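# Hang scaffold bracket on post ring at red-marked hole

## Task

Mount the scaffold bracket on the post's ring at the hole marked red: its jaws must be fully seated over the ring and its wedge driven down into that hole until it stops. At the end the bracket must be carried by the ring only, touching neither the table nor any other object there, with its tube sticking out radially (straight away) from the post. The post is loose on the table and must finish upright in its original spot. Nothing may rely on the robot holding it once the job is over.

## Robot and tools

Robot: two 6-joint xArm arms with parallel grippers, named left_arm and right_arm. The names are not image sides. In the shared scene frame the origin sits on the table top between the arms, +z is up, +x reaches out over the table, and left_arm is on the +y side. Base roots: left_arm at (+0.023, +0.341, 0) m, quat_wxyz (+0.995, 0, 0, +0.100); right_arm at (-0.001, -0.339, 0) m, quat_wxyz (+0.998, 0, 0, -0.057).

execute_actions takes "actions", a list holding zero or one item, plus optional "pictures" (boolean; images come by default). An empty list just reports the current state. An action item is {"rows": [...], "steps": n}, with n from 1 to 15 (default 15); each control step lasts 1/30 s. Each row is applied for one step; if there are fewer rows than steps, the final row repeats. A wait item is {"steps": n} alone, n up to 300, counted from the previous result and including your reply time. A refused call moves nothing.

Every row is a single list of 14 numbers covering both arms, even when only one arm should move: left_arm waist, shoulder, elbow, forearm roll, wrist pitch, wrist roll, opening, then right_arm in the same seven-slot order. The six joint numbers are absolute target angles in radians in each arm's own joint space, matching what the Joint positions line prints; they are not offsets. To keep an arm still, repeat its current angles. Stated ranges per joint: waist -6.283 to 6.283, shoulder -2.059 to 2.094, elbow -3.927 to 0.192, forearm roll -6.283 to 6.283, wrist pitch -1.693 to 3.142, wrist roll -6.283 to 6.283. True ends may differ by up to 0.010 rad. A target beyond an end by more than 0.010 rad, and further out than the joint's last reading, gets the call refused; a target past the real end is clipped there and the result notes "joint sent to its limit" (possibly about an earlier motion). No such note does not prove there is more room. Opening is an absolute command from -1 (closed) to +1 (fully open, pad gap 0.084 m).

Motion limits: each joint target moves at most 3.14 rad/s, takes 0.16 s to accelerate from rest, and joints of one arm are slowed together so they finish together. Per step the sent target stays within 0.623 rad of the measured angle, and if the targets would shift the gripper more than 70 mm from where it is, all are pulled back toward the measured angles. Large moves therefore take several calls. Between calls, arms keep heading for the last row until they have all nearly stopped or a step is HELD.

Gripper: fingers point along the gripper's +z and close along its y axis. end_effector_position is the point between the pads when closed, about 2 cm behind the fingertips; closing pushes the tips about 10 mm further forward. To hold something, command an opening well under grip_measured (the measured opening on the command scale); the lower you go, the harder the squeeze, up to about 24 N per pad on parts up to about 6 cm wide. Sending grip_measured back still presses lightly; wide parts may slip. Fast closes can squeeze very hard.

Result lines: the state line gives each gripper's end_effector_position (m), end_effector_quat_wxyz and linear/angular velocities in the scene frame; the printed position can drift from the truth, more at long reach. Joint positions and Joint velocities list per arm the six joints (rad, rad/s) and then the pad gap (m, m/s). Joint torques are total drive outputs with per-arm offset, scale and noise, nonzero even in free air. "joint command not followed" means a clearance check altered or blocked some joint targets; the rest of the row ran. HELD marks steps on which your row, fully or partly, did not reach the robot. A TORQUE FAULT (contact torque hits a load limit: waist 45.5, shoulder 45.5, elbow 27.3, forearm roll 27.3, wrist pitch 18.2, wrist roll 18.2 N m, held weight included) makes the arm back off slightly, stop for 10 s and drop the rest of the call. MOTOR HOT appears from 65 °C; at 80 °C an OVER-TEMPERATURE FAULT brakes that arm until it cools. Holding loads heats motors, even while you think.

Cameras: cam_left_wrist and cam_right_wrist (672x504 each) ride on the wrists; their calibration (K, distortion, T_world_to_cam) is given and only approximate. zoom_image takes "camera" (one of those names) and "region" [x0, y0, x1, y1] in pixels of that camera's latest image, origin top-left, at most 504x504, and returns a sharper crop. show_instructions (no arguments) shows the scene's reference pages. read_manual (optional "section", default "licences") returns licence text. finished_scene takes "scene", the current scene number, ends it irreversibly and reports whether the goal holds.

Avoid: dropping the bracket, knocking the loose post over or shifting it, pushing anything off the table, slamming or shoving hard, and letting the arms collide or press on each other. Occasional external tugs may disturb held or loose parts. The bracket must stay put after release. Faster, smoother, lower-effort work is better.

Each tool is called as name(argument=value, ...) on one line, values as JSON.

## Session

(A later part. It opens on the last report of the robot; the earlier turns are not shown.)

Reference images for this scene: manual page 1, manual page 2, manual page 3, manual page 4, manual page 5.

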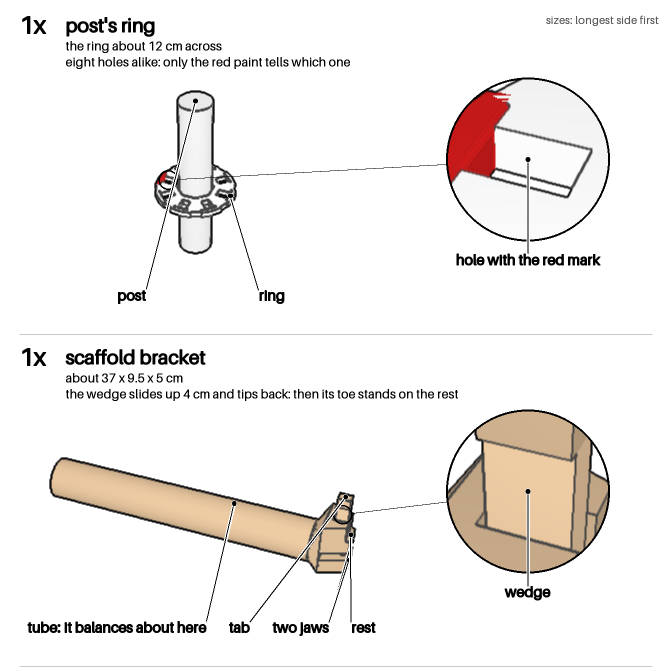

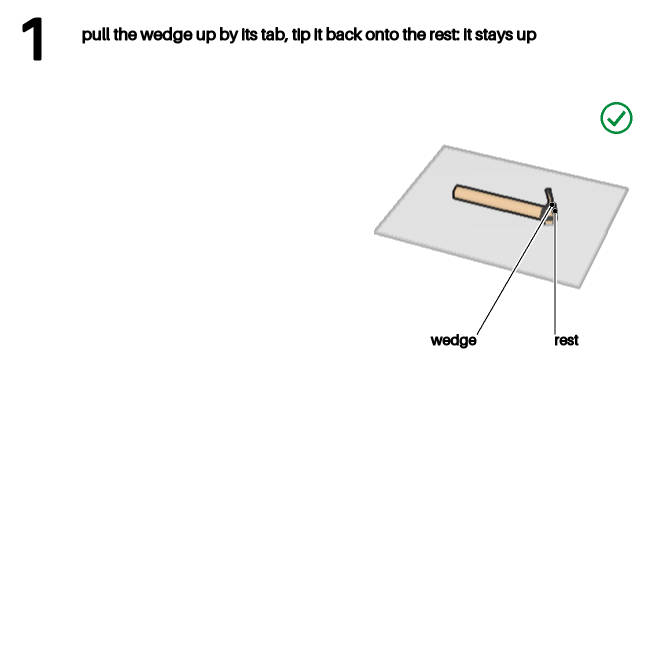

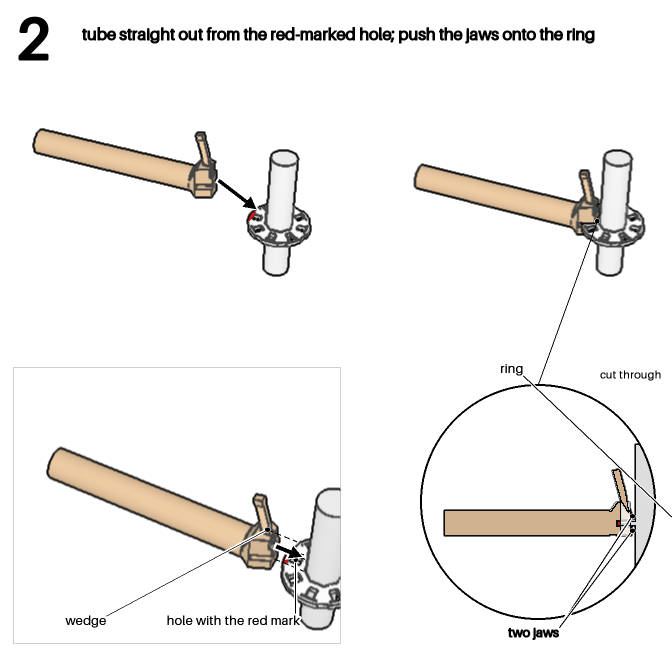

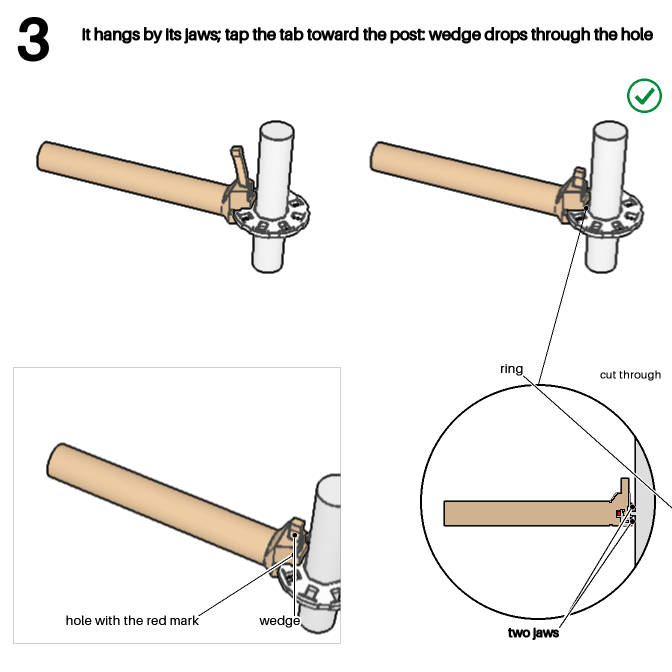

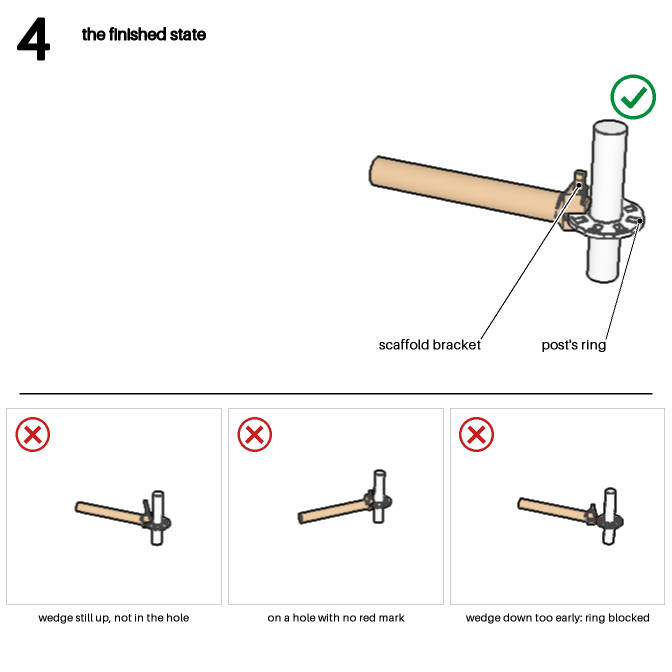

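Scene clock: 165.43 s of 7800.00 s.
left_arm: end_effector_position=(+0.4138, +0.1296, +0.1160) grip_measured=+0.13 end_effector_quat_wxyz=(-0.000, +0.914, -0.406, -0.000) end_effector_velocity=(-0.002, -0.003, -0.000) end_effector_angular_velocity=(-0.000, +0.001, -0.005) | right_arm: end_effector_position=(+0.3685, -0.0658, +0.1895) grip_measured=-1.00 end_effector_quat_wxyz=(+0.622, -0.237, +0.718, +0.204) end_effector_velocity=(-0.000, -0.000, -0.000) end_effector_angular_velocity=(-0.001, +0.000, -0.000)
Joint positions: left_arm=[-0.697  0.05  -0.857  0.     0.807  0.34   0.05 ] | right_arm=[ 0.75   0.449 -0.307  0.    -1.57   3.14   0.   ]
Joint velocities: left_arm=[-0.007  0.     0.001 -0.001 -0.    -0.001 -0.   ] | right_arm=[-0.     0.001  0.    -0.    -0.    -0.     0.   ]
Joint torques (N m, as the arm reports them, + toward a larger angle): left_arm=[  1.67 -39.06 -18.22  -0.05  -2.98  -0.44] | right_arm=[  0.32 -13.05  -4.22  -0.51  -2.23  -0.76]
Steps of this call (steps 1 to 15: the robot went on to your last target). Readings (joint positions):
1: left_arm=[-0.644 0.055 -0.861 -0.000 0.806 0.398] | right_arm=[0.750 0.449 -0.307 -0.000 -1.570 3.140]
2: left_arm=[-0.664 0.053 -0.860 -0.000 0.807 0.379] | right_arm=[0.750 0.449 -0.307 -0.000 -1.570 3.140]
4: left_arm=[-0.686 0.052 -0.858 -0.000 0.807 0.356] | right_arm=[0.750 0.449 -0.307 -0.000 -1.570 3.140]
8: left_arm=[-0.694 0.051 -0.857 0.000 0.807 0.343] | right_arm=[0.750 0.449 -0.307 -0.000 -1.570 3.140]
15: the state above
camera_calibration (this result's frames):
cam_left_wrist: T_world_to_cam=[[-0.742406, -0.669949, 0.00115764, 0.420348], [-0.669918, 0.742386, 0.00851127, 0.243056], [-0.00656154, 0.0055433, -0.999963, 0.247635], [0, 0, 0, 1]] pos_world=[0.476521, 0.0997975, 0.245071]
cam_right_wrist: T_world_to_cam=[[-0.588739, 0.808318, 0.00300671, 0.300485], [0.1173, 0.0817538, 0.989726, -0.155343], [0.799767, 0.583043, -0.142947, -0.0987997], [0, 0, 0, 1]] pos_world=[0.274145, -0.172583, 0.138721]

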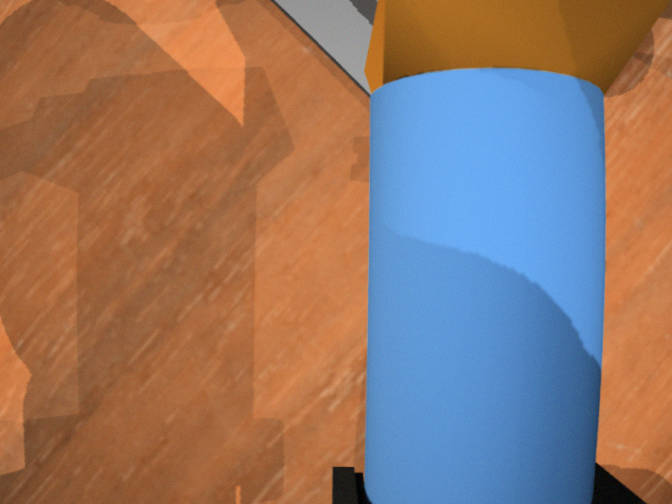

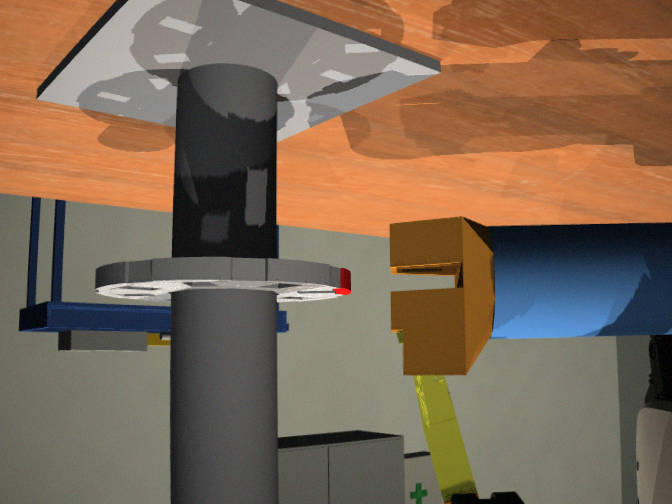

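zoom_image(camera="cam_right_wrist", region=[300,210,500,350])

execute_actions(actions=[{"rows":[[-0.6981,0.0503,-0.8573,0,0.807,0.34,-1,0.3,-0.3,-0.6,0,-0.3,2.0,-1]],"steps":15}], pictures=false)

execute_actions(actions=[{"steps":20}], pictures=false)

execute_actions(actions=[{"rows":[[-0.6981,0.0503,-0.8573,0,0.807,0.34,-1,0.3,-0.1,-1.6,0,1.6,0,-1]],"steps":15}], pictures=false)

execute_actions(actions=[{"steps":25}], pictures=false)

execute_actions(actions=[{"rows":[[-0.6981,0.0503,-0.8573,0,0.807,0.34,-1,0.62,0.27,-1.92,0,1.65,0,-1]],"steps":15}], pictures=false)

execute_actions(actions=[{"steps":25}])

Region (300, 210, 500, 350) of cam_right_wrist's 672x504 image, scaled by 2.520, with more detail than that image has; it fills the top 353 rows of this view, and the rest is white.

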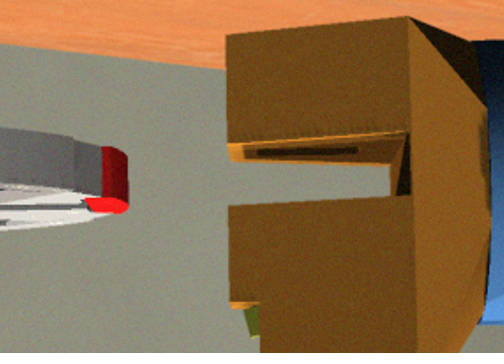

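Scene clock: 172.30 s of 7800.00 s.
left_arm: end_effector_position=(+0.4135, +0.1291, +0.1160) grip_measured=+0.13 end_effector_quat_wxyz=(+0.000, +0.914, -0.406, -0.000) end_effector_velocity=(-0.000, -0.000, +0.000) end_effector_angular_velocity=(-0.000, -0.000, +0.000) | right_arm: end_effector_position=(+0.4762, -0.1233, +0.3145) grip_measured=-1.00 end_effector_quat_wxyz=(+0.697, -0.275, +0.662, +0.021) end_effector_velocity=(+0.191, -0.175, +0.278) end_effector_angular_velocity=(-0.932, -0.466, -0.425)
Joint positions: left_arm=[-0.698  0.05  -0.857  0.     0.807  0.34   0.05 ] | right_arm=[ 0.538  0.112 -0.446  0.    -1.209  2.779  0.   ]
Joint velocities: left_arm=[-0. -0.  0. -0. -0. -0.  0.] | right_arm=[-0.455 -0.787 -0.295  0.     1.041 -1.042  0.   ]
Joint torques (N m, as the arm reports them, + toward a larger angle): left_arm=[  1.5  -39.   -18.39   0.01  -3.05  -0.56] | right_arm=[ -0.02 -13.67  -9.9   -0.57  -2.17  -0.67]
Steps of this call (steps 1 to 15: the robot went on to your last target; steps 16 to 90: nothing new was sent; then 3.37 s passed at rest; steps 91 to 105: all 15 steps of this action). Readings (joint positions):
91: left_arm=[-0.698 0.050 -0.857 -0.000 0.807 0.340] | right_arm=[0.750 0.449 -0.307 -0.000 -1.570 3.140]
92: left_arm=[-0.698 0.050 -0.857 -0.000 0.807 0.340] | right_arm=[0.747 0.445 -0.308 -0.000 -1.565 3.135]
94: left_arm=[-0.698 0.050 -0.857 0.000 0.807 0.340] | right_arm=[0.717 0.405 -0.325 -0.000 -1.521 3.091]
98: left_arm=[-0.698 0.050 -0.857 -0.000 0.807 0.340] | right_arm=[0.644 0.296 -0.377 0.000 -1.416 2.986]
105: the state above

Scene clock: 172.97 s of 7800.00 s.
left_arm: end_effector_position=(+0.4135, +0.1291, +0.1160) grip_measured=+0.13 end_effector_quat_wxyz=(+0.000, +0.914, -0.406, +0.000) end_effector_velocity=(+0.000, -0.000, +0.000) end_effector_angular_velocity=(-0.001, -0.001, +0.001) | right_arm: end_effector_position=(+0.5346, -0.2372, +0.3806) grip_measured=-1.00 end_effector_quat_wxyz=(+0.502, -0.508, +0.651, -0.258) end_effector_velocity=(-0.002, -0.005, -0.015) end_effector_angular_velocity=(-0.055, +0.053, +0.010)
Joint positions: left_arm=[-0.698  0.05  -0.857 -0.     0.807  0.34   0.05 ] | right_arm=[ 0.301 -0.297 -0.598 -0.    -0.305  2.004  0.   ]
Joint velocities: left_arm=[ 0.    -0.    -0.    -0.001 -0.001  0.    -0.   ] | right_arm=[-0.008 -0.007  0.002 -0.001  0.067 -0.047  0.   ]
Joint torques (N m, as the arm reports them, + toward a larger angle): left_arm=[  1.39 -39.11 -18.32  -0.04  -2.91  -0.5 ] | right_arm=[  0.16 -11.5  -15.4   -0.73  -2.88  -0.67]
Steps of this call (steps 1 to 20: the robot went on to your last target). Readings (joint positions):
1: left_arm=[-0.698 0.050 -0.857 0.000 0.807 0.340] | right_arm=[0.523 0.085 -0.455 0.000 -1.173 2.743]
2: left_arm=[-0.698 0.050 -0.857 -0.000 0.807 0.340] | right_arm=[0.507 0.059 -0.465 0.000 -1.134 2.705]
4: left_arm=[-0.698 0.050 -0.857 -0.000 0.807 0.340] | right_arm=[0.476 0.005 -0.485 0.000 -1.049 2.619]
8: left_arm=[-0.698 0.050 -0.857 -0.000 0.807 0.340] | right_arm=[0.411 -0.108 -0.528 -0.000 -0.822 2.400]
20: the state above

Scene clock: 173.47 s of 7800.00 s.
left_arm: end_effector_position=(+0.4135, +0.1291, +0.1160) grip_measured=+0.13 end_effector_quat_wxyz=(+0.000, +0.914, -0.406, -0.000) end_effector_velocity=(-0.000, -0.000, +0.000) end_effector_angular_velocity=(-0.001, -0.000, +0.001) | right_arm: end_effector_position=(+0.6029, -0.2248, +0.4979) grip_measured=-1.00 end_effector_quat_wxyz=(-0.355, +0.713, -0.492, +0.352) end_effector_velocity=(+0.026, +0.004, +0.309) end_effector_angular_velocity=(-1.568, +0.204, +0.867)
Joint positions: left_arm=[-0.698  0.05  -0.857 -0.     0.807  0.34   0.05 ] | right_arm=[ 0.3   -0.159 -1.194 -0.     0.306  1.394  0.   ]
Joint velocities: left_arm=[-0.    -0.    -0.    -0.001 -0.    -0.    -0.   ] | right_arm=[-0.002  0.201 -1.443  0.001  1.734 -1.736  0.   ]
Joint torques (N m, as the arm reports them, + toward a larger angle): left_arm=[  1.43 -39.15 -18.29   0.01  -2.9   -0.51] | right_arm=[ -0.05 -14.5  -16.45  -0.81  -2.23  -1.52]
Steps of this call (steps 1 to 15: all 15 steps of this action). Readings (joint positions):
1: left_arm=[-0.698 0.050 -0.857 -0.000 0.807 0.340] | right_arm=[0.301 -0.298 -0.598 -0.000 -0.303 2.002]
2: left_arm=[-0.698 0.050 -0.857 0.000 0.807 0.340] | right_arm=[0.301 -0.296 -0.602 -0.000 -0.297 1.996]
4: left_arm=[-0.698 0.050 -0.857 -0.000 0.807 0.340] | right_arm=[0.301 -0.278 -0.649 0.000 -0.243 1.944]
8: left_arm=[-0.698 0.050 -0.857 0.000 0.807 0.340] | right_arm=[0.301 -0.215 -0.869 -0.000 -0.032 1.732]
15: the state above

Scene clock: 174.30 s of 7800.00 s.
left_arm: end_effector_position=(+0.4135, +0.1291, +0.1160) grip_measured=+0.13 end_effector_quat_wxyz=(+0.000, +0.914, -0.406, -0.000) end_effector_velocity=(+0.000, +0.000, +0.000) end_effector_angular_velocity=(+0.000, -0.000, +0.000) | right_arm: end_effector_position=(+0.4468, -0.2545, +0.4340) grip_measured=-1.00 end_effector_quat_wxyz=(-0.005, +0.995, +0.091, +0.051) end_effector_velocity=(-0.007, -0.002, -0.002) end_effector_angular_velocity=(-0.010, +0.028, +0.042)
Joint positions: left_arm=[-0.698  0.05  -0.857  0.     0.807  0.34   0.05 ] | right_arm=[ 0.3   -0.1   -1.6    0.     1.597  0.004  0.   ]
Joint velocities: left_arm=[ 0.001  0.    -0.     0.001 -0.    -0.    -0.   ] | right_arm=[-0.     0.    -0.004 -0.     0.033 -0.043  0.   ]
Joint torques (N m, as the arm reports them, + toward a larger angle): left_arm=[  1.47 -39.02 -18.21  -0.02  -2.95  -0.5 ] | right_arm=[  0.01 -13.95 -14.31  -0.53  -2.01  -0.67]
Steps of this call (steps 1 to 25: the robot went on to your last target). Readings (joint positions):
1: left_arm=[-0.698 0.050 -0.857 -0.000 0.807 0.340] | right_arm=[0.300 -0.152 -1.244 -0.000 0.369 1.331]
2: left_arm=[-0.698 0.050 -0.857 0.000 0.807 0.340] | right_arm=[0.300 -0.144 -1.296 -0.000 0.442 1.258]
4: left_arm=[-0.698 0.050 -0.857 -0.000 0.807 0.340] | right_arm=[0.300 -0.129 -1.404 -0.000 0.612 1.088]
8: left_arm=[-0.698 0.050 -0.857 -0.000 0.807 0.340] | right_arm=[0.300 -0.111 -1.546 -0.000 0.968 0.731]
25: the state above

Scene clock: 174.80 s of 7800.00 s.
left_arm: end_effector_position=(+0.4135, +0.1291, +0.1160) grip_measured=+0.13 end_effector_quat_wxyz=(+0.000, +0.914, -0.406, -0.000) end_effector_velocity=(-0.000, +0.000, -0.000) end_effector_angular_velocity=(+0.001, +0.001, -0.001) | right_arm: end_effector_position=(+0.4711, -0.0981, +0.3866) grip_measured=-1.00 end_effector_quat_wxyz=(-0.001, +0.972, +0.233, +0.005) end_effector_velocity=(-0.019, +0.280, -0.122) end_effector_angular_velocity=(-0.085, +0.179, +0.487)
Joint positions: left_arm=[-0.698  0.05  -0.857  0.     0.807  0.34   0.05 ] | right_arm=[ 0.585  0.23  -1.883  0.     1.644  0.     0.   ]
Joint velocities: left_arm=[-0.    -0.     0.001  0.     0.     0.001  0.   ] | right_arm=[ 0.484  0.554 -0.429  0.006  0.073 -0.003  0.   ]
Joint torques (N m, as the arm reports them, + toward a larger angle): left_arm=[  1.46 -39.03 -18.31   0.    -2.93  -0.54] | right_arm=[ -5.79 -24.02 -14.75  -1.28  -1.84  -0.77]
Steps of this call (steps 1 to 15: all 15 steps of this action). Readings (joint positions):
1: left_arm=[-0.698 0.050 -0.857 -0.000 0.807 0.340] | right_arm=[0.300 -0.100 -1.600 -0.000 1.598 0.002]
2: left_arm=[-0.698 0.050 -0.857 -0.000 0.807 0.340] | right_arm=[0.303 -0.096 -1.604 -0.000 1.600 0.002]
4: left_arm=[-0.698 0.050 -0.857 -0.000 0.807 0.340] | right_arm=[0.339 -0.056 -1.646 -0.001 1.606 0.002]
8: left_arm=[-0.698 0.050 -0.857 -0.000 0.807 0.340] | right_arm=[0.438 0.061 -1.736 0.000 1.620 0.001]
15: the state above

Scene clock: 175.63 s of 7800.00 s.
left_arm: end_effector_position=(+0.4135, +0.1291, +0.1160) grip_measured=+0.13 end_effector_quat_wxyz=(+0.000, +0.914, -0.406, -0.000) end_effector_velocity=(+0.000, +0.001, -0.000) end_effector_angular_velocity=(+0.000, +0.000, +0.001) | right_arm: end_effector_position=(+0.4700, -0.0777, +0.3798) grip_measured=-1.00 end_effector_quat_wxyz=(-0.000, +0.968, +0.250, +0.000) end_effector_velocity=(-0.000, +0.001, +0.001) end_effector_angular_velocity=(+0.001, -0.001, +0.001)
Joint positions: left_arm=[-0.698  0.05  -0.857 -0.     0.807  0.34   0.05 ] | right_arm=[ 0.62  0.27 -1.92 -0.    1.65  0.    0.  ]
Joint velocities: left_arm=[ 0.001 -0.     0.001  0.001 -0.    -0.    -0.   ] | right_arm=[ 0.001 -0.001 -0.001  0.     0.     0.     0.   ]
Joint torques (N m, as the arm reports them, + toward a larger angle): left_arm=[  1.39 -38.87 -18.28   0.02  -2.96  -0.54] | right_arm=[  0.19 -19.83 -14.69  -0.8   -1.96  -0.77]
Steps of this call (steps 1 to 25: the robot went on to your last target). Readings (joint positions):
1: left_arm=[-0.698 0.050 -0.857 0.000 0.807 0.340] | right_arm=[0.599 0.245 -1.895 0.000 1.646 0.000]
2: left_arm=[-0.698 0.050 -0.857 0.000 0.807 0.340] | right_arm=[0.608 0.256 -1.903 0.001 1.648 0.000]
4: left_arm=[-0.698 0.050 -0.857 -0.000 0.807 0.340] | right_arm=[0.615 0.265 -1.912 0.000 1.649 0.000]
8: left_arm=[-0.698 0.050 -0.857 -0.000 0.807 0.340] | right_arm=[0.618 0.267 -1.920 -0.000 1.650 0.000]
25: the state above
camera_calibration (this result's frames):
cam_left_wrist: T_world_to_cam=[[-0.74299, -0.669302, 0.0012151, 0.42001], [-0.669271, 0.742971, 0.00844885, 0.242892], [-0.00655762, 0.00546418, -0.999964, 0.24766], [0, 0, 0, 1]] pos_world=[0.476248, 0.0992983, 0.245089]
cam_right_wrist: T_world_to_cam=[[0.479952, -0.877273, -0.00619586, -0.260451], [-0.877291, -0.479957, -0.000710187, 0.445308], [-0.00235072, 0.00577643, -0.999981, 0.511871], [0, 0, 0, 1]] pos_world=[0.516872, -0.0177141, 0.510563]

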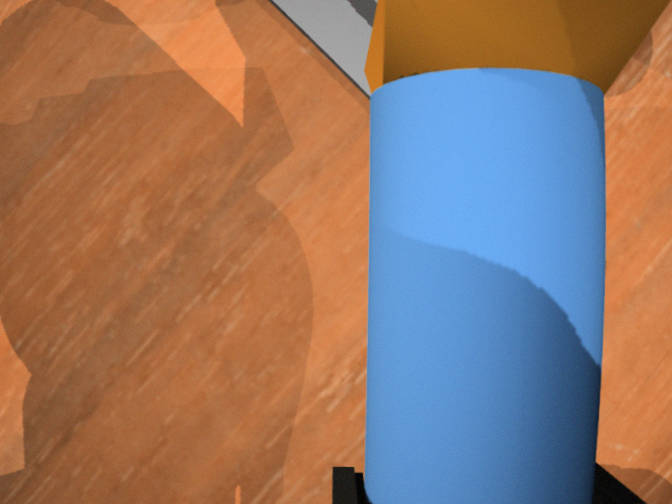

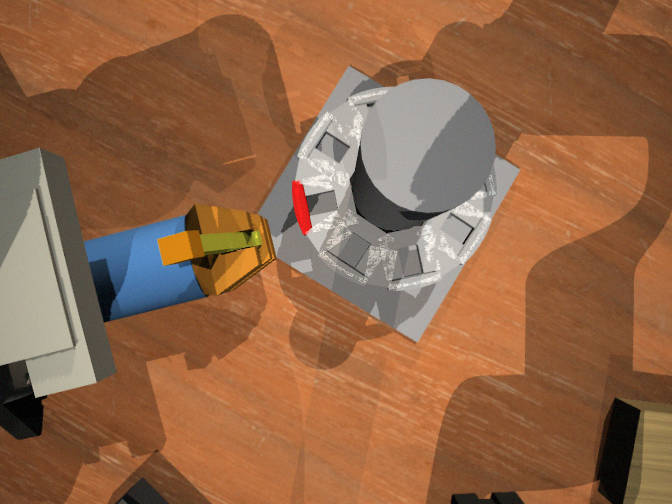

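zoom_image(camera="cam_right_wrist", region=[80,110,380,330])

Region (80, 110, 380, 330) of cam_right_wrist's 672x504 image, scaled by 1.680, with more detail than that image has; it fills the top 370 rows of this view, and the rest is white.

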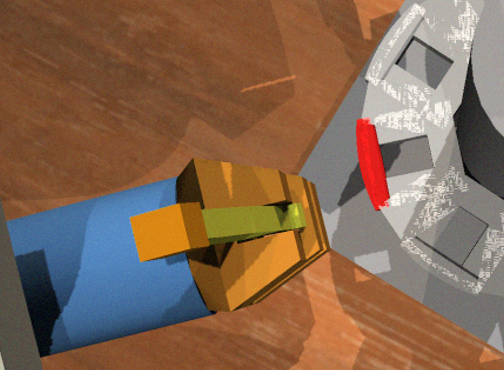

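execute_actions(actions=[{"rows":[[-0.696,0.054,-0.862,0,0.808,0.342,-1,0.62,0.27,-1.92,0,1.65,0,-1],[-0.694,0.0577,-0.8665,0,0.8088,0.344,-1,0.62,0.27,-1.92,0,1.65,0,-1],[-0.692,0.0613,-0.871,0,0.8097,0.346,-1,0.62,0.27,-1.92,0,1.65,0,-1],[-0.69,0.065,-0.8756,0,0.8106,0.348,-1,0.62,0.27,-1.92,0,1.65,0,-1],[-0.6877,0.0687,-0.88,0,0.8113,0.3505,-1,0.62,0.27,-1.92,0,1.65,0,-1],[-0.6856,0.0724,-0.8847,0,0.8123,0.3526,-1,0.62,0.27,-1.92,0,1.65,0,-1],[-0.6835,0.076,-0.8893,0,0.8133,0.3547,-1,0.62,0.27,-1.92,0,1.65,0,-1],[-0.6815,0.0797,-0.894,0,0.8143,0.357,-1,0.62,0.27,-1.92,0,1.65,0,-1],[-0.6794,0.0834,-0.8985,0,0.8151,0.359,-1,0.62,0.27,-1.92,0,1.65,0,-1],[-0.6773,0.0871,-0.903,0,0.8159,0.361,-1,0.62,0.27,-1.92,0,1.65,0,-1]],"steps":15}], pictures=false)

execute_actions(actions=[{"steps":10}])

zoom_image(camera="cam_right_wrist", region=[130,130,380,300])

Scene clock: 185.03 s of 7800.00 s.
left_arm: end_effector_position=(+0.4278, +0.1317, +0.1161) grip_measured=+0.13 end_effector_quat_wxyz=(+0.000, +0.914, -0.406, +0.000) end_effector_velocity=(+0.010, +0.002, -0.000) end_effector_angular_velocity=(+0.001, +0.002, -0.003) | right_arm: end_effector_position=(+0.4699, -0.0777, +0.3798) grip_measured=-1.00 end_effector_quat_wxyz=(+0.000, +0.968, +0.250, +0.000) end_effector_velocity=(+0.001, -0.001, -0.000) end_effector_angular_velocity=(-0.000, +0.001, -0.002)
Joint positions: left_arm=[-0.678  0.085 -0.901  0.     0.815  0.36   0.05 ] | right_arm=[ 0.62  0.27 -1.92 -0.    1.65 -0.    0.  ]
Joint velocities: left_arm=[ 0.014  0.026 -0.032  0.     0.008  0.016  0.   ] | right_arm=[-0.002  0.001 -0.    -0.     0.     0.     0.   ]
Joint torques (N m, as the arm reports them, + toward a larger angle): left_arm=[  0.93 -40.79 -17.96   0.06  -2.69  -0.36] | right_arm=[  0.08 -19.65 -14.54  -0.73  -1.87  -0.75]
Steps of this call (steps 1 to 15: the robot went on to your last target; steps 16 to 90: nothing new was sent; then 5.90 s passed at rest; steps 91 to 105: all 15 steps of this action). Readings (joint positions):
91: left_arm=[-0.698 0.050 -0.857 -0.000 0.807 0.340] | right_arm=[0.620 0.270 -1.920 -0.000 1.650 -0.000]
92: left_arm=[-0.698 0.051 -0.858 -0.000 0.807 0.340] | right_arm=[0.620 0.270 -1.920 -0.000 1.650 0.000]
94: left_arm=[-0.696 0.054 -0.862 -0.000 0.808 0.342] | right_arm=[0.620 0.270 -1.920 0.000 1.650 -0.000]
98: left_arm=[-0.689 0.066 -0.877 0.000 0.811 0.349] | right_arm=[0.620 0.270 -1.920 0.000 1.650 0.000]
105: the state above

Scene clock: 185.37 s of 7800.00 s.
left_arm: end_effector_position=(+0.4284, +0.1318, +0.1160) grip_measured=+0.13 end_effector_quat_wxyz=(+0.000, +0.914, -0.406, -0.000) end_effector_velocity=(+0.001, +0.000, +0.001) end_effector_angular_velocity=(+0.000, -0.004, -0.001) | right_arm: end_effector_position=(+0.4699, -0.0777, +0.3798) grip_measured=-1.00 end_effector_quat_wxyz=(+0.000, +0.968, +0.250, +0.000) end_effector_velocity=(-0.001, +0.000, -0.000) end_effector_angular_velocity=(-0.001, +0.001, +0.001)
Joint positions: left_arm=[-0.677  0.087 -0.903 -0.     0.816  0.361  0.05 ] | right_arm=[ 0.62  0.27 -1.92 -0.    1.65 -0.    0.  ]
Joint velocities: left_arm=[ 0.001  0.    -0.002  0.002 -0.002  0.001  0.   ] | right_arm=[ 0.001 -0.001  0.001 -0.     0.001  0.     0.   ]
Joint torques (N m, as the arm reports them, + toward a larger angle): left_arm=[  1.31 -40.47 -18.29  -0.02  -2.88  -0.52] | right_arm=[  0.03 -19.48 -14.53  -0.8   -1.84  -0.59]
Steps of this call (steps 1 to 10: the robot went on to your last target). Readings (joint positions):
1: left_arm=[-0.678 0.086 -0.902 0.000 0.815 0.360] | right_arm=[0.620 0.270 -1.920 -0.000 1.650 -0.000]
2: left_arm=[-0.678 0.086 -0.902 0.000 0.816 0.360] | right_arm=[0.620 0.270 -1.920 -0.000 1.650 -0.000]
4: left_arm=[-0.678 0.087 -0.902 -0.000 0.816 0.361] | right_arm=[0.620 0.270 -1.920 -0.000 1.650 -0.000]
8: left_arm=[-0.677 0.087 -0.903 -0.000 0.816 0.361] | right_arm=[0.620 0.270 -1.920 -0.000 1.650 -0.000]
10: the state above
camera_calibration (this result's frames):
cam_left_wrist: T_world_to_cam=[[-0.743168, -0.669103, 0.00123834, 0.4329], [-0.669072, 0.743149, 0.00849476, 0.250709], [-0.00660415, 0.00548449, -0.999963, 0.247758], [0, 0, 0, 1]] pos_world=[0.491096, 0.101982, 0.245083]
cam_right_wrist: T_world_to_cam=[[0.480014, -0.877239, -0.00620084, -0.260436], [-0.877257, -0.48002, -0.000620322, 0.445262], [-0.00243236, 0.00573749, -0.999981, 0.511858], [0, 0, 0, 1]] pos_world=[0.516867, -0.0176669, 0.510509]

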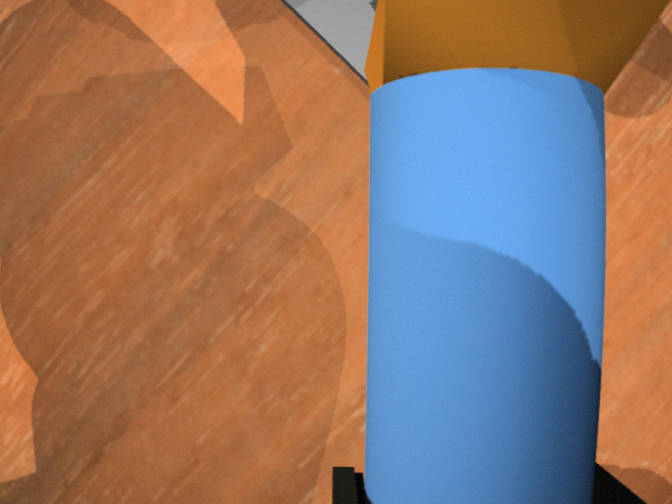

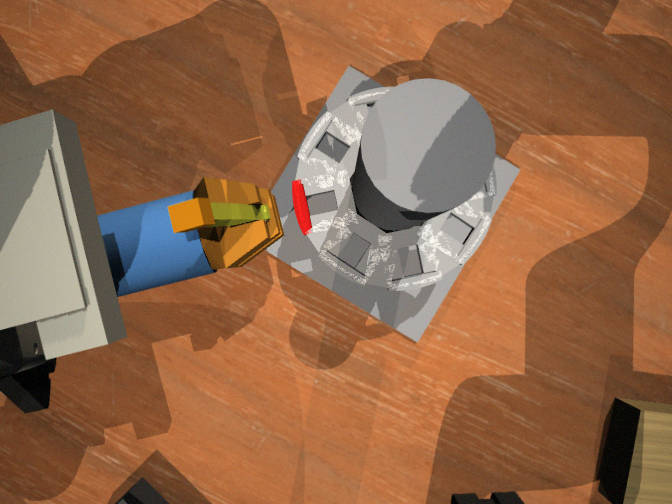

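Region (130, 130, 380, 300) of cam_right_wrist's 672x504 image, scaled by 2.016, with more detail than that image has; it fills the top 343 rows of this view, and the rest is white.

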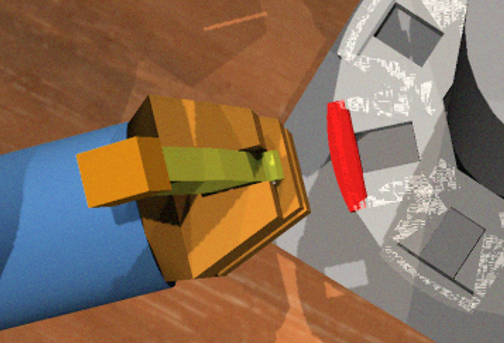

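execute_actions(actions=[{"rows":[[-0.6785,0.0919,-0.9092,0,0.8173,0.3598,-1,0.62,0.27,-1.92,0,1.65,0,-1],[-0.6798,0.0967,-0.9153,0,0.8186,0.3585,-1,0.62,0.27,-1.92,0,1.65,0,-1],[-0.681,0.1014,-0.9215,0,0.8201,0.3573,-1,0.62,0.27,-1.92,0,1.65,0,-1],[-0.6822,0.1062,-0.9276,0,0.8214,0.3561,-1,0.62,0.27,-1.92,0,1.65,0,-1],[-0.6834,0.111,-0.9338,0,0.8228,0.3549,-1,0.62,0.27,-1.92,0,1.65,0,-1],[-0.6847,0.1158,-0.94,0,0.8242,0.3536,-1,0.62,0.27,-1.92,0,1.65,0,-1],[-0.6859,0.1206,-0.9461,0,0.8255,0.3524,-1,0.62,0.27,-1.92,0,1.65,0,-1],[-0.6871,0.1253,-0.9523,0,0.827,0.3512,-1,0.62,0.27,-1.92,0,1.65,0,-1],[-0.6883,0.1301,-0.9584,0,0.8283,0.35,-1,0.62,0.27,-1.92,0,1.65,0,-1],[-0.6896,0.1349,-0.9646,0,0.8297,0.3487,-1,0.62,0.27,-1.92,0,1.65,0,-1],[-0.6908,0.1397,-0.9708,0,0.8311,0.3475,-1,0.62,0.27,-1.92,0,1.65,0,-1],[-0.692,0.1445,-0.9769,0,0.8324,0.3463,-1,0.62,0.27,-1.92,0,1.65,0,-1],[-0.6932,0.1492,-0.9831,0,0.8339,0.3451,-1,0.62,0.27,-1.92,0,1.65,0,-1],[-0.6945,0.154,-0.9892,0,0.8352,0.3438,-1,0.62,0.27,-1.92,0,1.65,0,-1],[-0.6957,0.1588,-0.9954,0,0.8366,0.3426,-1,0.62,0.27,-1.92,0,1.65,0,-1]]}], pictures=false)

execute_actions(actions=[{"steps":12}])

Scene clock: 193.13 s of 7800.00 s.
left_arm: end_effector_position=(+0.4390, +0.1198, +0.1143) grip_measured=+0.13 end_effector_quat_wxyz=(-0.000, +0.914, -0.406, -0.004) end_effector_velocity=(+0.035, -0.040, +0.000) end_effector_angular_velocity=(-0.005, -0.007, -0.004) | right_arm: end_effector_position=(+0.4699, -0.0777, +0.3798) grip_measured=-1.00 end_effector_quat_wxyz=(+0.000, +0.968, +0.250, +0.000) end_effector_velocity=(-0.000, -0.000, +0.000) end_effector_angular_velocity=(-0.000, +0.000, +0.000)
Joint positions: left_arm=[-0.69   0.141 -0.968  0.     0.834  0.347  0.05 ] | right_arm=[ 0.62  0.27 -1.92  0.    1.65  0.    0.  ]
Joint velocities: left_arm=[-0.04   0.146 -0.189 -0.002  0.035 -0.035 -0.   ] | right_arm=[ 0.    -0.001  0.001 -0.     0.    -0.     0.   ]
Joint torques (N m, as the arm reports them, + toward a larger angle): left_arm=[ -0.74 -44.17 -21.95  -0.7   -5.61  -0.5 ] | right_arm=[ -0.11 -19.63 -14.56  -0.65  -1.82  -0.7 ]
Steps of this call (steps 1 to 15: the robot went on to your last target; steps 16 to 90: nothing new was sent; then 4.27 s passed at rest; steps 91 to 105: all 15 steps of this action). Readings (joint positions):
91: left_arm=[-0.677 0.087 -0.903 0.000 0.816 0.361] | right_arm=[0.620 0.270 -1.920 -0.000 1.650 -0.000]
92: left_arm=[-0.677 0.088 -0.904 0.000 0.816 0.361] | right_arm=[0.620 0.270 -1.920 0.000 1.650 0.000]
94: left_arm=[-0.678 0.092 -0.909 0.000 0.818 0.360] | right_arm=[0.620 0.270 -1.920 0.000 1.650 0.000]
98: left_arm=[-0.683 0.107 -0.929 -0.000 0.822 0.356] | right_arm=[0.620 0.270 -1.920 -0.000 1.650 0.000]
105: the state above

Scene clock: 193.53 s of 7800.00 s.
left_arm: end_effector_position=(+0.4447, +0.1136, +0.1156) grip_measured=+0.13 end_effector_quat_wxyz=(-0.000, +0.914, -0.406, -0.001) end_effector_velocity=(-0.000, +0.000, +0.000) end_effector_angular_velocity=(+0.002, +0.001, -0.001) | right_arm: end_effector_position=(+0.4699, -0.0777, +0.3798) grip_measured=-1.00 end_effector_quat_wxyz=(+0.000, +0.968, +0.250, +0.000) end_effector_velocity=(+0.000, +0.000, +0.001) end_effector_angular_velocity=(+0.001, -0.001, +0.001)
Joint positions: left_arm=[-0.696  0.159 -0.994  0.     0.837  0.343  0.05 ] | right_arm=[ 0.62  0.27 -1.92  0.    1.65 -0.    0.  ]
Joint velocities: left_arm=[-0.001  0.    -0.001  0.001  0.003 -0.001 -0.   ] | right_arm=[ 0.     0.001 -0.002  0.    -0.    -0.     0.   ]
Joint torques (N m, as the arm reports them, + toward a larger angle): left_arm=[  0.1  -44.98 -21.66  -0.56  -5.12  -0.51] | right_arm=[  0.03 -19.78 -14.54  -0.81  -1.81  -0.84]
Steps of this call (steps 1 to 12: the robot went on to your last target). Readings (joint positions):
1: left_arm=[-0.691 0.145 -0.974 0.000 0.835 0.346] | right_arm=[0.620 0.270 -1.920 0.000 1.650 0.000]
2: left_arm=[-0.693 0.150 -0.981 0.000 0.836 0.345] | right_arm=[0.620 0.270 -1.920 -0.000 1.650 -0.000]
4: left_arm=[-0.695 0.155 -0.990 0.000 0.836 0.344] | right_arm=[0.620 0.270 -1.920 0.000 1.650 0.000]
8: left_arm=[-0.696 0.159 -0.994 0.000 0.836 0.343] | right_arm=[0.620 0.270 -1.920 -0.000 1.650 -0.000]
12: the state above
camera_calibration (this result's frames):
cam_left_wrist: T_world_to_cam=[[-0.743096, -0.669183, 0.00165473, 0.432772], [-0.66914, 0.743072, 0.00979514, 0.27504], [-0.00778433, 0.00617148, -0.999951, 0.248006], [0, 0, 0, 1]] pos_world=[0.507562, 0.0836985, 0.244583]
cam_right_wrist: T_world_to_cam=[[0.480014, -0.877239, -0.00620095, -0.260436], [-0.877257, -0.48002, -0.000620388, 0.445262], [-0.00243235, 0.00573763, -0.999981, 0.511858], [0, 0, 0, 1]] pos_world=[0.516867, -0.0176669, 0.510509]

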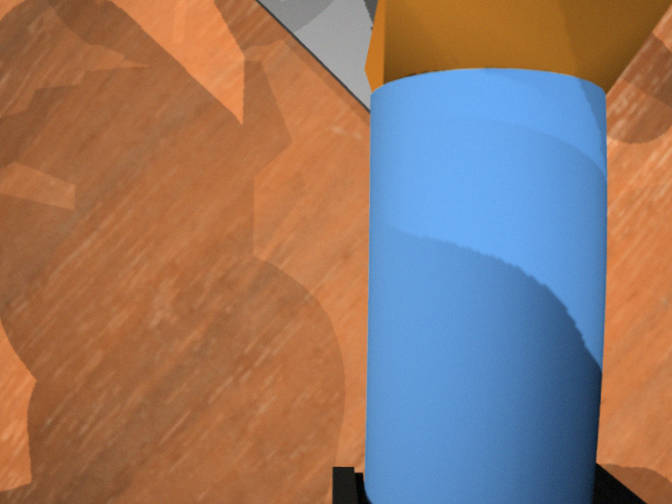

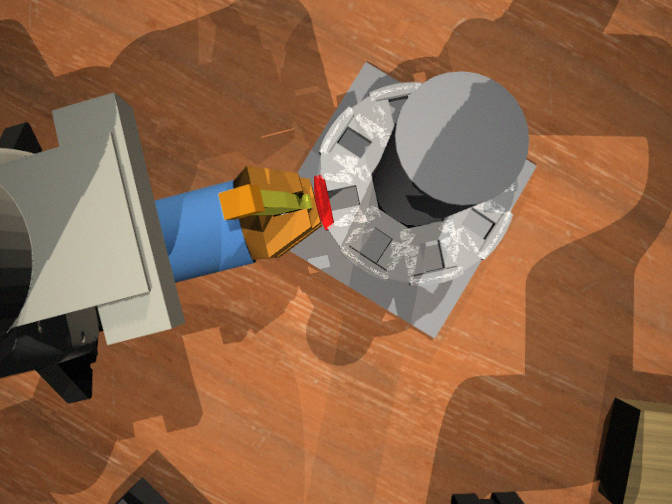

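execute_actions(actions=[{"rows":[[-0.6945,0.154,-0.9892,0,0.8352,0.3438,-1,0.3,-0.3,-1.3,0,1.0,1.5,-1],[-0.6932,0.1492,-0.9831,0,0.8339,0.3451,-1,0.3,-0.3,-1.3,0,1.0,1.5,-1]],"steps":15}], pictures=false)

execute_actions(actions=[{"steps":12}], pictures=false)

execute_actions(actions=[{"rows":[[-0.6932,0.1492,-0.9831,0,0.8339,0.3451,-1,0.3,-0.1,-0.45,0,-0.5,3.14,-1]],"steps":15}], pictures=false)

execute_actions(actions=[{"steps":25}], pictures=false)

execute_actions(actions=[{"rows":[[-0.6932,0.1492,-0.9831,0,0.8339,0.3451,-1,0.4,0.2,-0.36,0,-1.1,3.14,-1]],"steps":12}], pictures=false)

execute_actions(actions=[{"rows":[[-0.6932,0.1492,-0.9831,0,0.8339,0.3451,-1,0.7,0.5,-0.29,0,-1.68,3.14,-1]],"steps":15}], pictures=false)

execute_actions(actions=[{"steps":15}])

Scene clock: 200.73 s of 7800.00 s.
left_arm: end_effector_position=(+0.4434, +0.1154, +0.1166) grip_measured=+0.13 end_effector_quat_wxyz=(+0.000, +0.914, -0.406, +0.001) end_effector_velocity=(-0.007, +0.004, -0.008) end_effector_angular_velocity=(+0.011, +0.022, +0.001) | right_arm: end_effector_position=(+0.5049, -0.1989, +0.4536) grip_measured=-1.00 end_effector_quat_wxyz=(-0.098, +0.958, -0.187, +0.196) end_effector_velocity=(+0.005, -0.269, +0.156) end_effector_angular_velocity=(+1.246, -0.647, -2.672)
Joint positions: left_arm=[-0.693  0.149 -0.984 -0.     0.833  0.345  0.05 ] | right_arm=[ 0.384 -0.151 -1.463 -0.     1.173  0.655  0.   ]
Joint velocities: left_arm=[ 0.001  0.004  0.014 -0.     0.007  0.    -0.   ] | right_arm=[-0.497 -0.894  0.956  0.    -1.018  2.406  0.   ]
Joint torques (N m, as the arm reports them, + toward a larger angle): left_arm=[  1.24 -43.35 -18.94   0.04  -2.95  -0.53] | right_arm=[  0.49 -12.6  -15.05  -0.7   -2.33  -0.07]
Steps of this call (steps 1 to 30: the robot went on to your last target; steps 31 to 90: nothing new was sent; then 3.70 s passed at rest; steps 91 to 105: all 15 steps of this action). Readings (joint positions):
91: left_arm=[-0.696 0.159 -0.994 -0.000 0.837 0.343] | right_arm=[0.620 0.270 -1.920 0.000 1.650 0.000]
92: left_arm=[-0.696 0.158 -0.994 -0.000 0.836 0.343] | right_arm=[0.618 0.267 -1.915 0.000 1.645 0.005]
94: left_arm=[-0.695 0.155 -0.991 -0.000 0.834 0.344] | right_arm=[0.596 0.226 -1.862 0.001 1.594 0.056]
98: left_arm=[-0.694 0.149 -0.987 -0.000 0.832 0.345] | right_arm=[0.508 0.072 -1.708 -0.000 1.429 0.230]
105: the state above

Scene clock: 201.13 s of 7800.00 s.
left_arm: end_effector_position=(+0.4430, +0.1158, +0.1162) grip_measured=+0.13 end_effector_quat_wxyz=(+0.000, +0.914, -0.406, +0.000) end_effector_velocity=(-0.000, -0.000, +0.000) end_effector_angular_velocity=(-0.001, +0.000, +0.002) | right_arm: end_effector_position=(+0.5019, -0.2434, +0.4765) grip_measured=-1.00 end_effector_quat_wxyz=(-0.217, +0.764, -0.574, +0.198) end_effector_velocity=(+0.000, -0.004, +0.001) end_effector_angular_velocity=(+0.199, +0.021, -0.301)
Joint positions: left_arm=[-0.693  0.149 -0.983 -0.     0.834  0.345  0.05 ] | right_arm=[ 0.301 -0.298 -1.301  0.     1.002  1.477  0.   ]
Joint velocities: left_arm=[-0.    -0.     0.    -0.002 -0.    -0.001  0.   ] | right_arm=[-0.008 -0.014  0.021 -0.    -0.024  0.355  0.   ]
Joint torques (N m, as the arm reports them, + toward a larger angle): left_arm=[  1.33 -42.83 -18.46   0.01  -2.88  -0.47] | right_arm=[  0.34 -11.34 -15.31  -0.81  -2.55  -1.29]
Steps of this call (steps 1 to 12: the robot went on to your last target). Readings (joint positions):
1: left_arm=[-0.693 0.149 -0.984 -0.000 0.833 0.345] | right_arm=[0.367 -0.180 -1.432 -0.000 1.140 0.739]
2: left_arm=[-0.693 0.149 -0.983 -0.000 0.833 0.345] | right_arm=[0.353 -0.206 -1.404 -0.000 1.110 0.827]
4: left_arm=[-0.693 0.149 -0.983 -0.000 0.834 0.345] | right_arm=[0.329 -0.248 -1.359 -0.000 1.062 1.009]
8: left_arm=[-0.693 0.149 -0.983 -0.000 0.834 0.345] | right_arm=[0.306 -0.290 -1.312 0.000 1.013 1.336]
12: the state above

Scene clock: 201.63 s of 7800.00 s.
left_arm: end_effector_position=(+0.4429, +0.1158, +0.1161) grip_measured=+0.13 end_effector_quat_wxyz=(-0.000, +0.914, -0.406, -0.000) end_effector_velocity=(-0.000, -0.000, -0.001) end_effector_angular_velocity=(+0.000, +0.001, -0.001) | right_arm: end_effector_position=(+0.5175, -0.2407, +0.3066) grip_measured=-1.00 end_effector_quat_wxyz=(-0.213, +0.655, -0.713, +0.133) end_effector_velocity=(-0.033, -0.007, -0.374) end_effector_angular_velocity=(+0.434, +0.177, -0.827)
Joint positions: left_arm=[-0.693  0.149 -0.983  0.     0.834  0.345  0.05 ] | right_arm=[ 0.301 -0.205 -0.952  0.     0.649  1.842  0.   ]
Joint velocities: left_arm=[-0.001  0.     0.001 -0.    -0.001  0.001 -0.   ] | right_arm=[-0.001  0.181  0.857 -0.    -0.945  0.945  0.   ]
Joint torques (N m, as the arm reports them, + toward a larger angle): left_arm=[  1.41 -42.89 -18.44   0.03  -2.95  -0.51] | right_arm=[  0.01 -14.08 -15.77  -0.78  -2.92  -0.56]
Steps of this call (steps 1 to 15: all 15 steps of this action). Readings (joint positions):
1: left_arm=[-0.693 0.149 -0.983 -0.000 0.834 0.345] | right_arm=[0.301 -0.298 -1.301 0.000 1.001 1.486]
2: left_arm=[-0.693 0.149 -0.983 0.000 0.834 0.345] | right_arm=[0.301 -0.297 -1.297 0.000 0.995 1.496]
4: left_arm=[-0.693 0.149 -0.983 0.000 0.834 0.345] | right_arm=[0.301 -0.288 -1.261 -0.000 0.950 1.540]
8: left_arm=[-0.693 0.149 -0.983 0.000 0.834 0.345] | right_arm=[0.301 -0.249 -1.144 0.000 0.845 1.645]
15: the state above

Scene clock: 202.47 s of 7800.00 s.
left_arm: end_effector_position=(+0.4430, +0.1158, +0.1161) grip_measured=+0.13 end_effector_quat_wxyz=(+0.000, +0.914, -0.406, +0.000) end_effector_velocity=(+0.000, +0.000, +0.000) end_effector_angular_velocity=(-0.000, -0.000, +0.000) | right_arm: end_effector_position=(+0.5159, -0.2415, +0.2452) grip_measured=-1.00 end_effector_quat_wxyz=(+0.499, -0.083, +0.861, +0.045) end_effector_velocity=(-0.002, -0.001, -0.002) end_effector_angular_velocity=(+0.039, +0.000, -0.023)
Joint positions: left_arm=[-0.693  0.149 -0.983 -0.     0.834  0.345  0.05 ] | right_arm=[ 0.3   -0.101 -0.451 -0.    -0.498  3.136  0.   ]
Joint velocities: left_arm=[ 0.001 -0.    -0.001 -0.     0.     0.001  0.   ] | right_arm=[-0.     0.005  0.011 -0.    -0.023  0.045  0.   ]
Joint torques (N m, as the arm reports them, + toward a larger angle): left_arm=[  1.54 -42.82 -18.43   0.    -2.98  -0.49] | right_arm=[  0.07 -12.01 -12.55  -0.56  -2.75  -0.82]
Steps of this call (steps 1 to 25: the robot went on to your last target). Readings (joint positions):
1: left_arm=[-0.693 0.149 -0.983 -0.000 0.834 0.345] | right_arm=[0.301 -0.199 -0.923 0.000 0.616 1.875]
2: left_arm=[-0.693 0.149 -0.983 -0.000 0.834 0.345] | right_arm=[0.301 -0.193 -0.893 0.000 0.580 1.910]
4: left_arm=[-0.693 0.149 -0.983 0.000 0.834 0.345] | right_arm=[0.301 -0.180 -0.833 0.000 0.501 1.989]
8: left_arm=[-0.693 0.149 -0.983 -0.000 0.834 0.345] | right_arm=[0.300 -0.151 -0.695 -0.000 0.279 2.211]
25: the state above

Scene clock: 202.87 s of 7800.00 s.
left_arm: end_effector_position=(+0.4430, +0.1158, +0.1161) grip_measured=+0.13 end_effector_quat_wxyz=(+0.000, +0.914, -0.406, +0.000) end_effector_velocity=(+0.000, +0.001, -0.000) end_effector_angular_velocity=(-0.000, +0.000, +0.001) | right_arm: end_effector_position=(+0.4821, -0.1989, +0.2013) grip_measured=-1.00 end_effector_quat_wxyz=(+0.573, -0.115, +0.807, +0.081) end_effector_velocity=(-0.045, +0.033, -0.007) end_effector_angular_velocity=(+0.077, -0.260, +0.086)
Joint positions: left_arm=[-0.693  0.149 -0.983  0.     0.834  0.345  0.05 ] | right_arm=[ 0.396  0.187 -0.36  -0.    -1.062  3.14   0.   ]
Joint velocities: left_arm=[ 0.001  0.     0.001 -0.    -0.001  0.     0.   ] | right_arm=[ 0.088  0.286  0.067  0.002 -0.624  0.001  0.   ]
Joint torques (N m, as the arm reports them, + toward a larger angle): left_arm=[  1.32 -42.82 -18.53   0.02  -2.95  -0.48] | right_arm=[ -1.31 -19.5  -11.63  -0.49  -2.01  -0.83]
Steps of this call (steps 1 to 12: all 12 steps of this action). Readings (joint positions):
1: left_arm=[-0.693 0.149 -0.983 0.000 0.834 0.345] | right_arm=[0.300 -0.100 -0.451 -0.000 -0.499 3.137]
2: left_arm=[-0.693 0.149 -0.983 0.000 0.834 0.345] | right_arm=[0.301 -0.098 -0.450 0.000 -0.504 3.138]
4: left_arm=[-0.693 0.149 -0.983 -0.000 0.834 0.345] | right_arm=[0.313 -0.075 -0.445 0.000 -0.558 3.139]
8: left_arm=[-0.693 0.149 -0.983 0.000 0.834 0.345] | right_arm=[0.363 0.078 -0.397 -0.000 -0.855 3.140]
12: the state above

Scene clock: 203.37 s of 7800.00 s.
left_arm: end_effector_position=(+0.4430, +0.1158, +0.1161) grip_measured=+0.13 end_effector_quat_wxyz=(+0.000, +0.914, -0.406, +0.000) end_effector_velocity=(-0.000, +0.000, +0.000) end_effector_angular_velocity=(+0.000, -0.000, -0.000) | right_arm: end_effector_position=(+0.3781, -0.0969, +0.1892) grip_measured=-1.00 end_effector_quat_wxyz=(+0.637, -0.210, +0.718, +0.186) end_effector_velocity=(-0.133, +0.071, -0.008) end_effector_angular_velocity=(+0.104, -0.164, +0.291)
Joint positions: left_arm=[-0.693  0.149 -0.983 -0.     0.834  0.345  0.05 ] | right_arm=[ 0.681  0.481 -0.293 -0.    -1.64   3.14   0.   ]
Joint velocities: left_arm=[-0. -0. -0.  0.  0.  0.  0.] | right_arm=[ 0.292  0.299  0.079  0.001 -0.572  0.     0.   ]
Joint torques (N m, as the arm reports them, + toward a larger angle): left_arm=[  1.28 -42.91 -18.42   0.03  -2.89  -0.51] | right_arm=[ -4.21 -16.87  -5.39  -0.31  -1.79  -0.84]
Steps of this call (steps 1 to 15: all 15 steps of this action). Readings (joint positions):
1: left_arm=[-0.693 0.149 -0.983 0.000 0.834 0.345] | right_arm=[0.398 0.194 -0.359 -0.000 -1.078 3.140]
2: left_arm=[-0.693 0.149 -0.983 -0.000 0.834 0.345] | right_arm=[0.401 0.198 -0.359 0.000 -1.093 3.140]
4: left_arm=[-0.693 0.149 -0.983 -0.000 0.834 0.345] | right_arm=[0.428 0.225 -0.357 0.001 -1.154 3.140]
8: left_arm=[-0.693 0.149 -0.983 -0.000 0.834 0.345] | right_arm=[0.533 0.331 -0.329 -0.000 -1.352 3.140]
15: the state above

Scene clock: 203.87 s of 7800.00 s.
left_arm: end_effector_position=(+0.4430, +0.1158, +0.1161) grip_measured=+0.13 end_effector_quat_wxyz=(+0.000, +0.914, -0.406, -0.000) end_effector_velocity=(+0.000, -0.000, +0.000) end_effector_angular_velocity=(-0.001, -0.000, +0.001) | right_arm: end_effector_position=(+0.3701, -0.0925, +0.1904) grip_measured=-1.00 end_effector_quat_wxyz=(+0.642, -0.215, +0.710, +0.193) end_effector_velocity=(-0.001, +0.001, -0.001) end_effector_angular_velocity=(-0.001, +0.001, +0.002)
Joint positions: left_arm=[-0.693  0.149 -0.983 -0.     0.834  0.345  0.05 ] | right_arm=[ 0.7   0.5  -0.29  0.   -1.68  3.14  0.  ]
Joint velocities: left_arm=[ 0.     0.    -0.    -0.001 -0.001 -0.    -0.   ] | right_arm=[ 0.002  0.002  0.    -0.    -0.001 -0.     0.   ]
Joint torques (N m, as the arm reports them, + toward a larger angle): left_arm=[  1.47 -42.89 -18.51   0.01  -2.97  -0.52] | right_arm=[  0.02 -13.16  -3.3   -0.38  -2.3   -0.73]
Steps of this call (steps 1 to 15: the robot went on to your last target). Readings (joint positions):
1: left_arm=[-0.693 0.149 -0.983 0.000 0.834 0.345] | right_arm=[0.689 0.489 -0.291 -0.000 -1.655 3.140]
2: left_arm=[-0.693 0.149 -0.983 0.000 0.834 0.345] | right_arm=[0.693 0.493 -0.291 -0.000 -1.665 3.140]
4: left_arm=[-0.693 0.149 -0.983 -0.000 0.834 0.345] | right_arm=[0.697 0.497 -0.291 0.000 -1.674 3.140]
8: left_arm=[-0.693 0.149 -0.983 0.000 0.834 0.345] | right_arm=[0.699 0.499 -0.291 0.000 -1.679 3.140]
15: the state above
camera_calibration (this result's frames):
cam_left_wrist: T_world_to_cam=[[-0.743123, -0.669154, 0.00121841, 0.433017], [-0.669122, 0.743104, 0.00845511, 0.272383], [-0.00656317, 0.00546792, -0.999964, 0.248021], [0, 0, 0, 1]] pos_world=[0.505671, 0.0859896, 0.245181]
cam_right_wrist: T_world_to_cam=[[-0.547419, 0.836852, 0.00328025, 0.310299], [0.0862323, 0.0525083, 0.99489, -0.146396], [0.832404, 0.544905, -0.100908, -0.10801], [0, 0, 0, 1]] pos_world=[0.272395, -0.193132, 0.133731]

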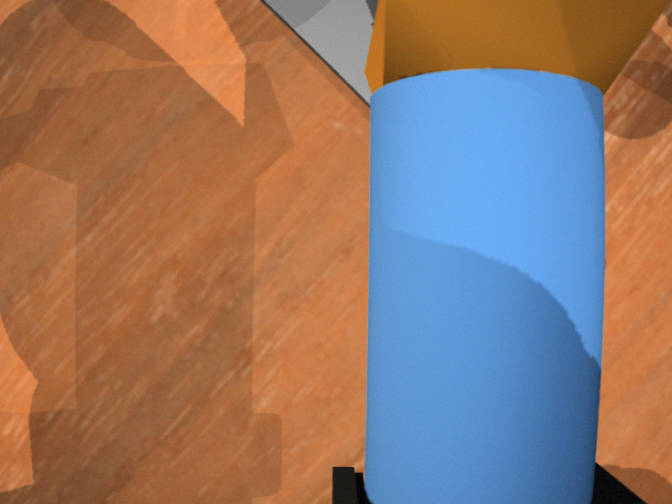

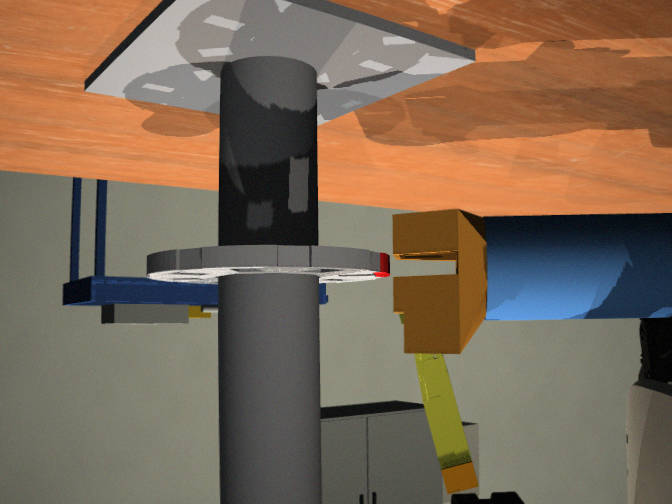

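zoom_image(camera="cam_right_wrist", region=[350,230,470,300])

Region (350, 230, 470, 300) of cam_right_wrist's 672x504 image, scaled by 4.200, with more detail than that image has; it fills the top 294 rows of this view, and the rest is white.

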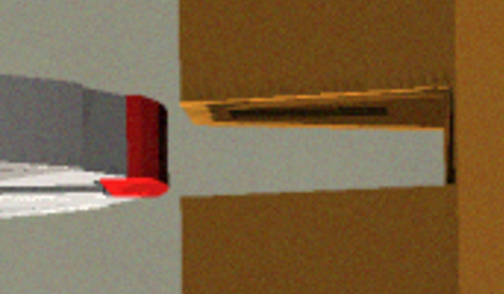

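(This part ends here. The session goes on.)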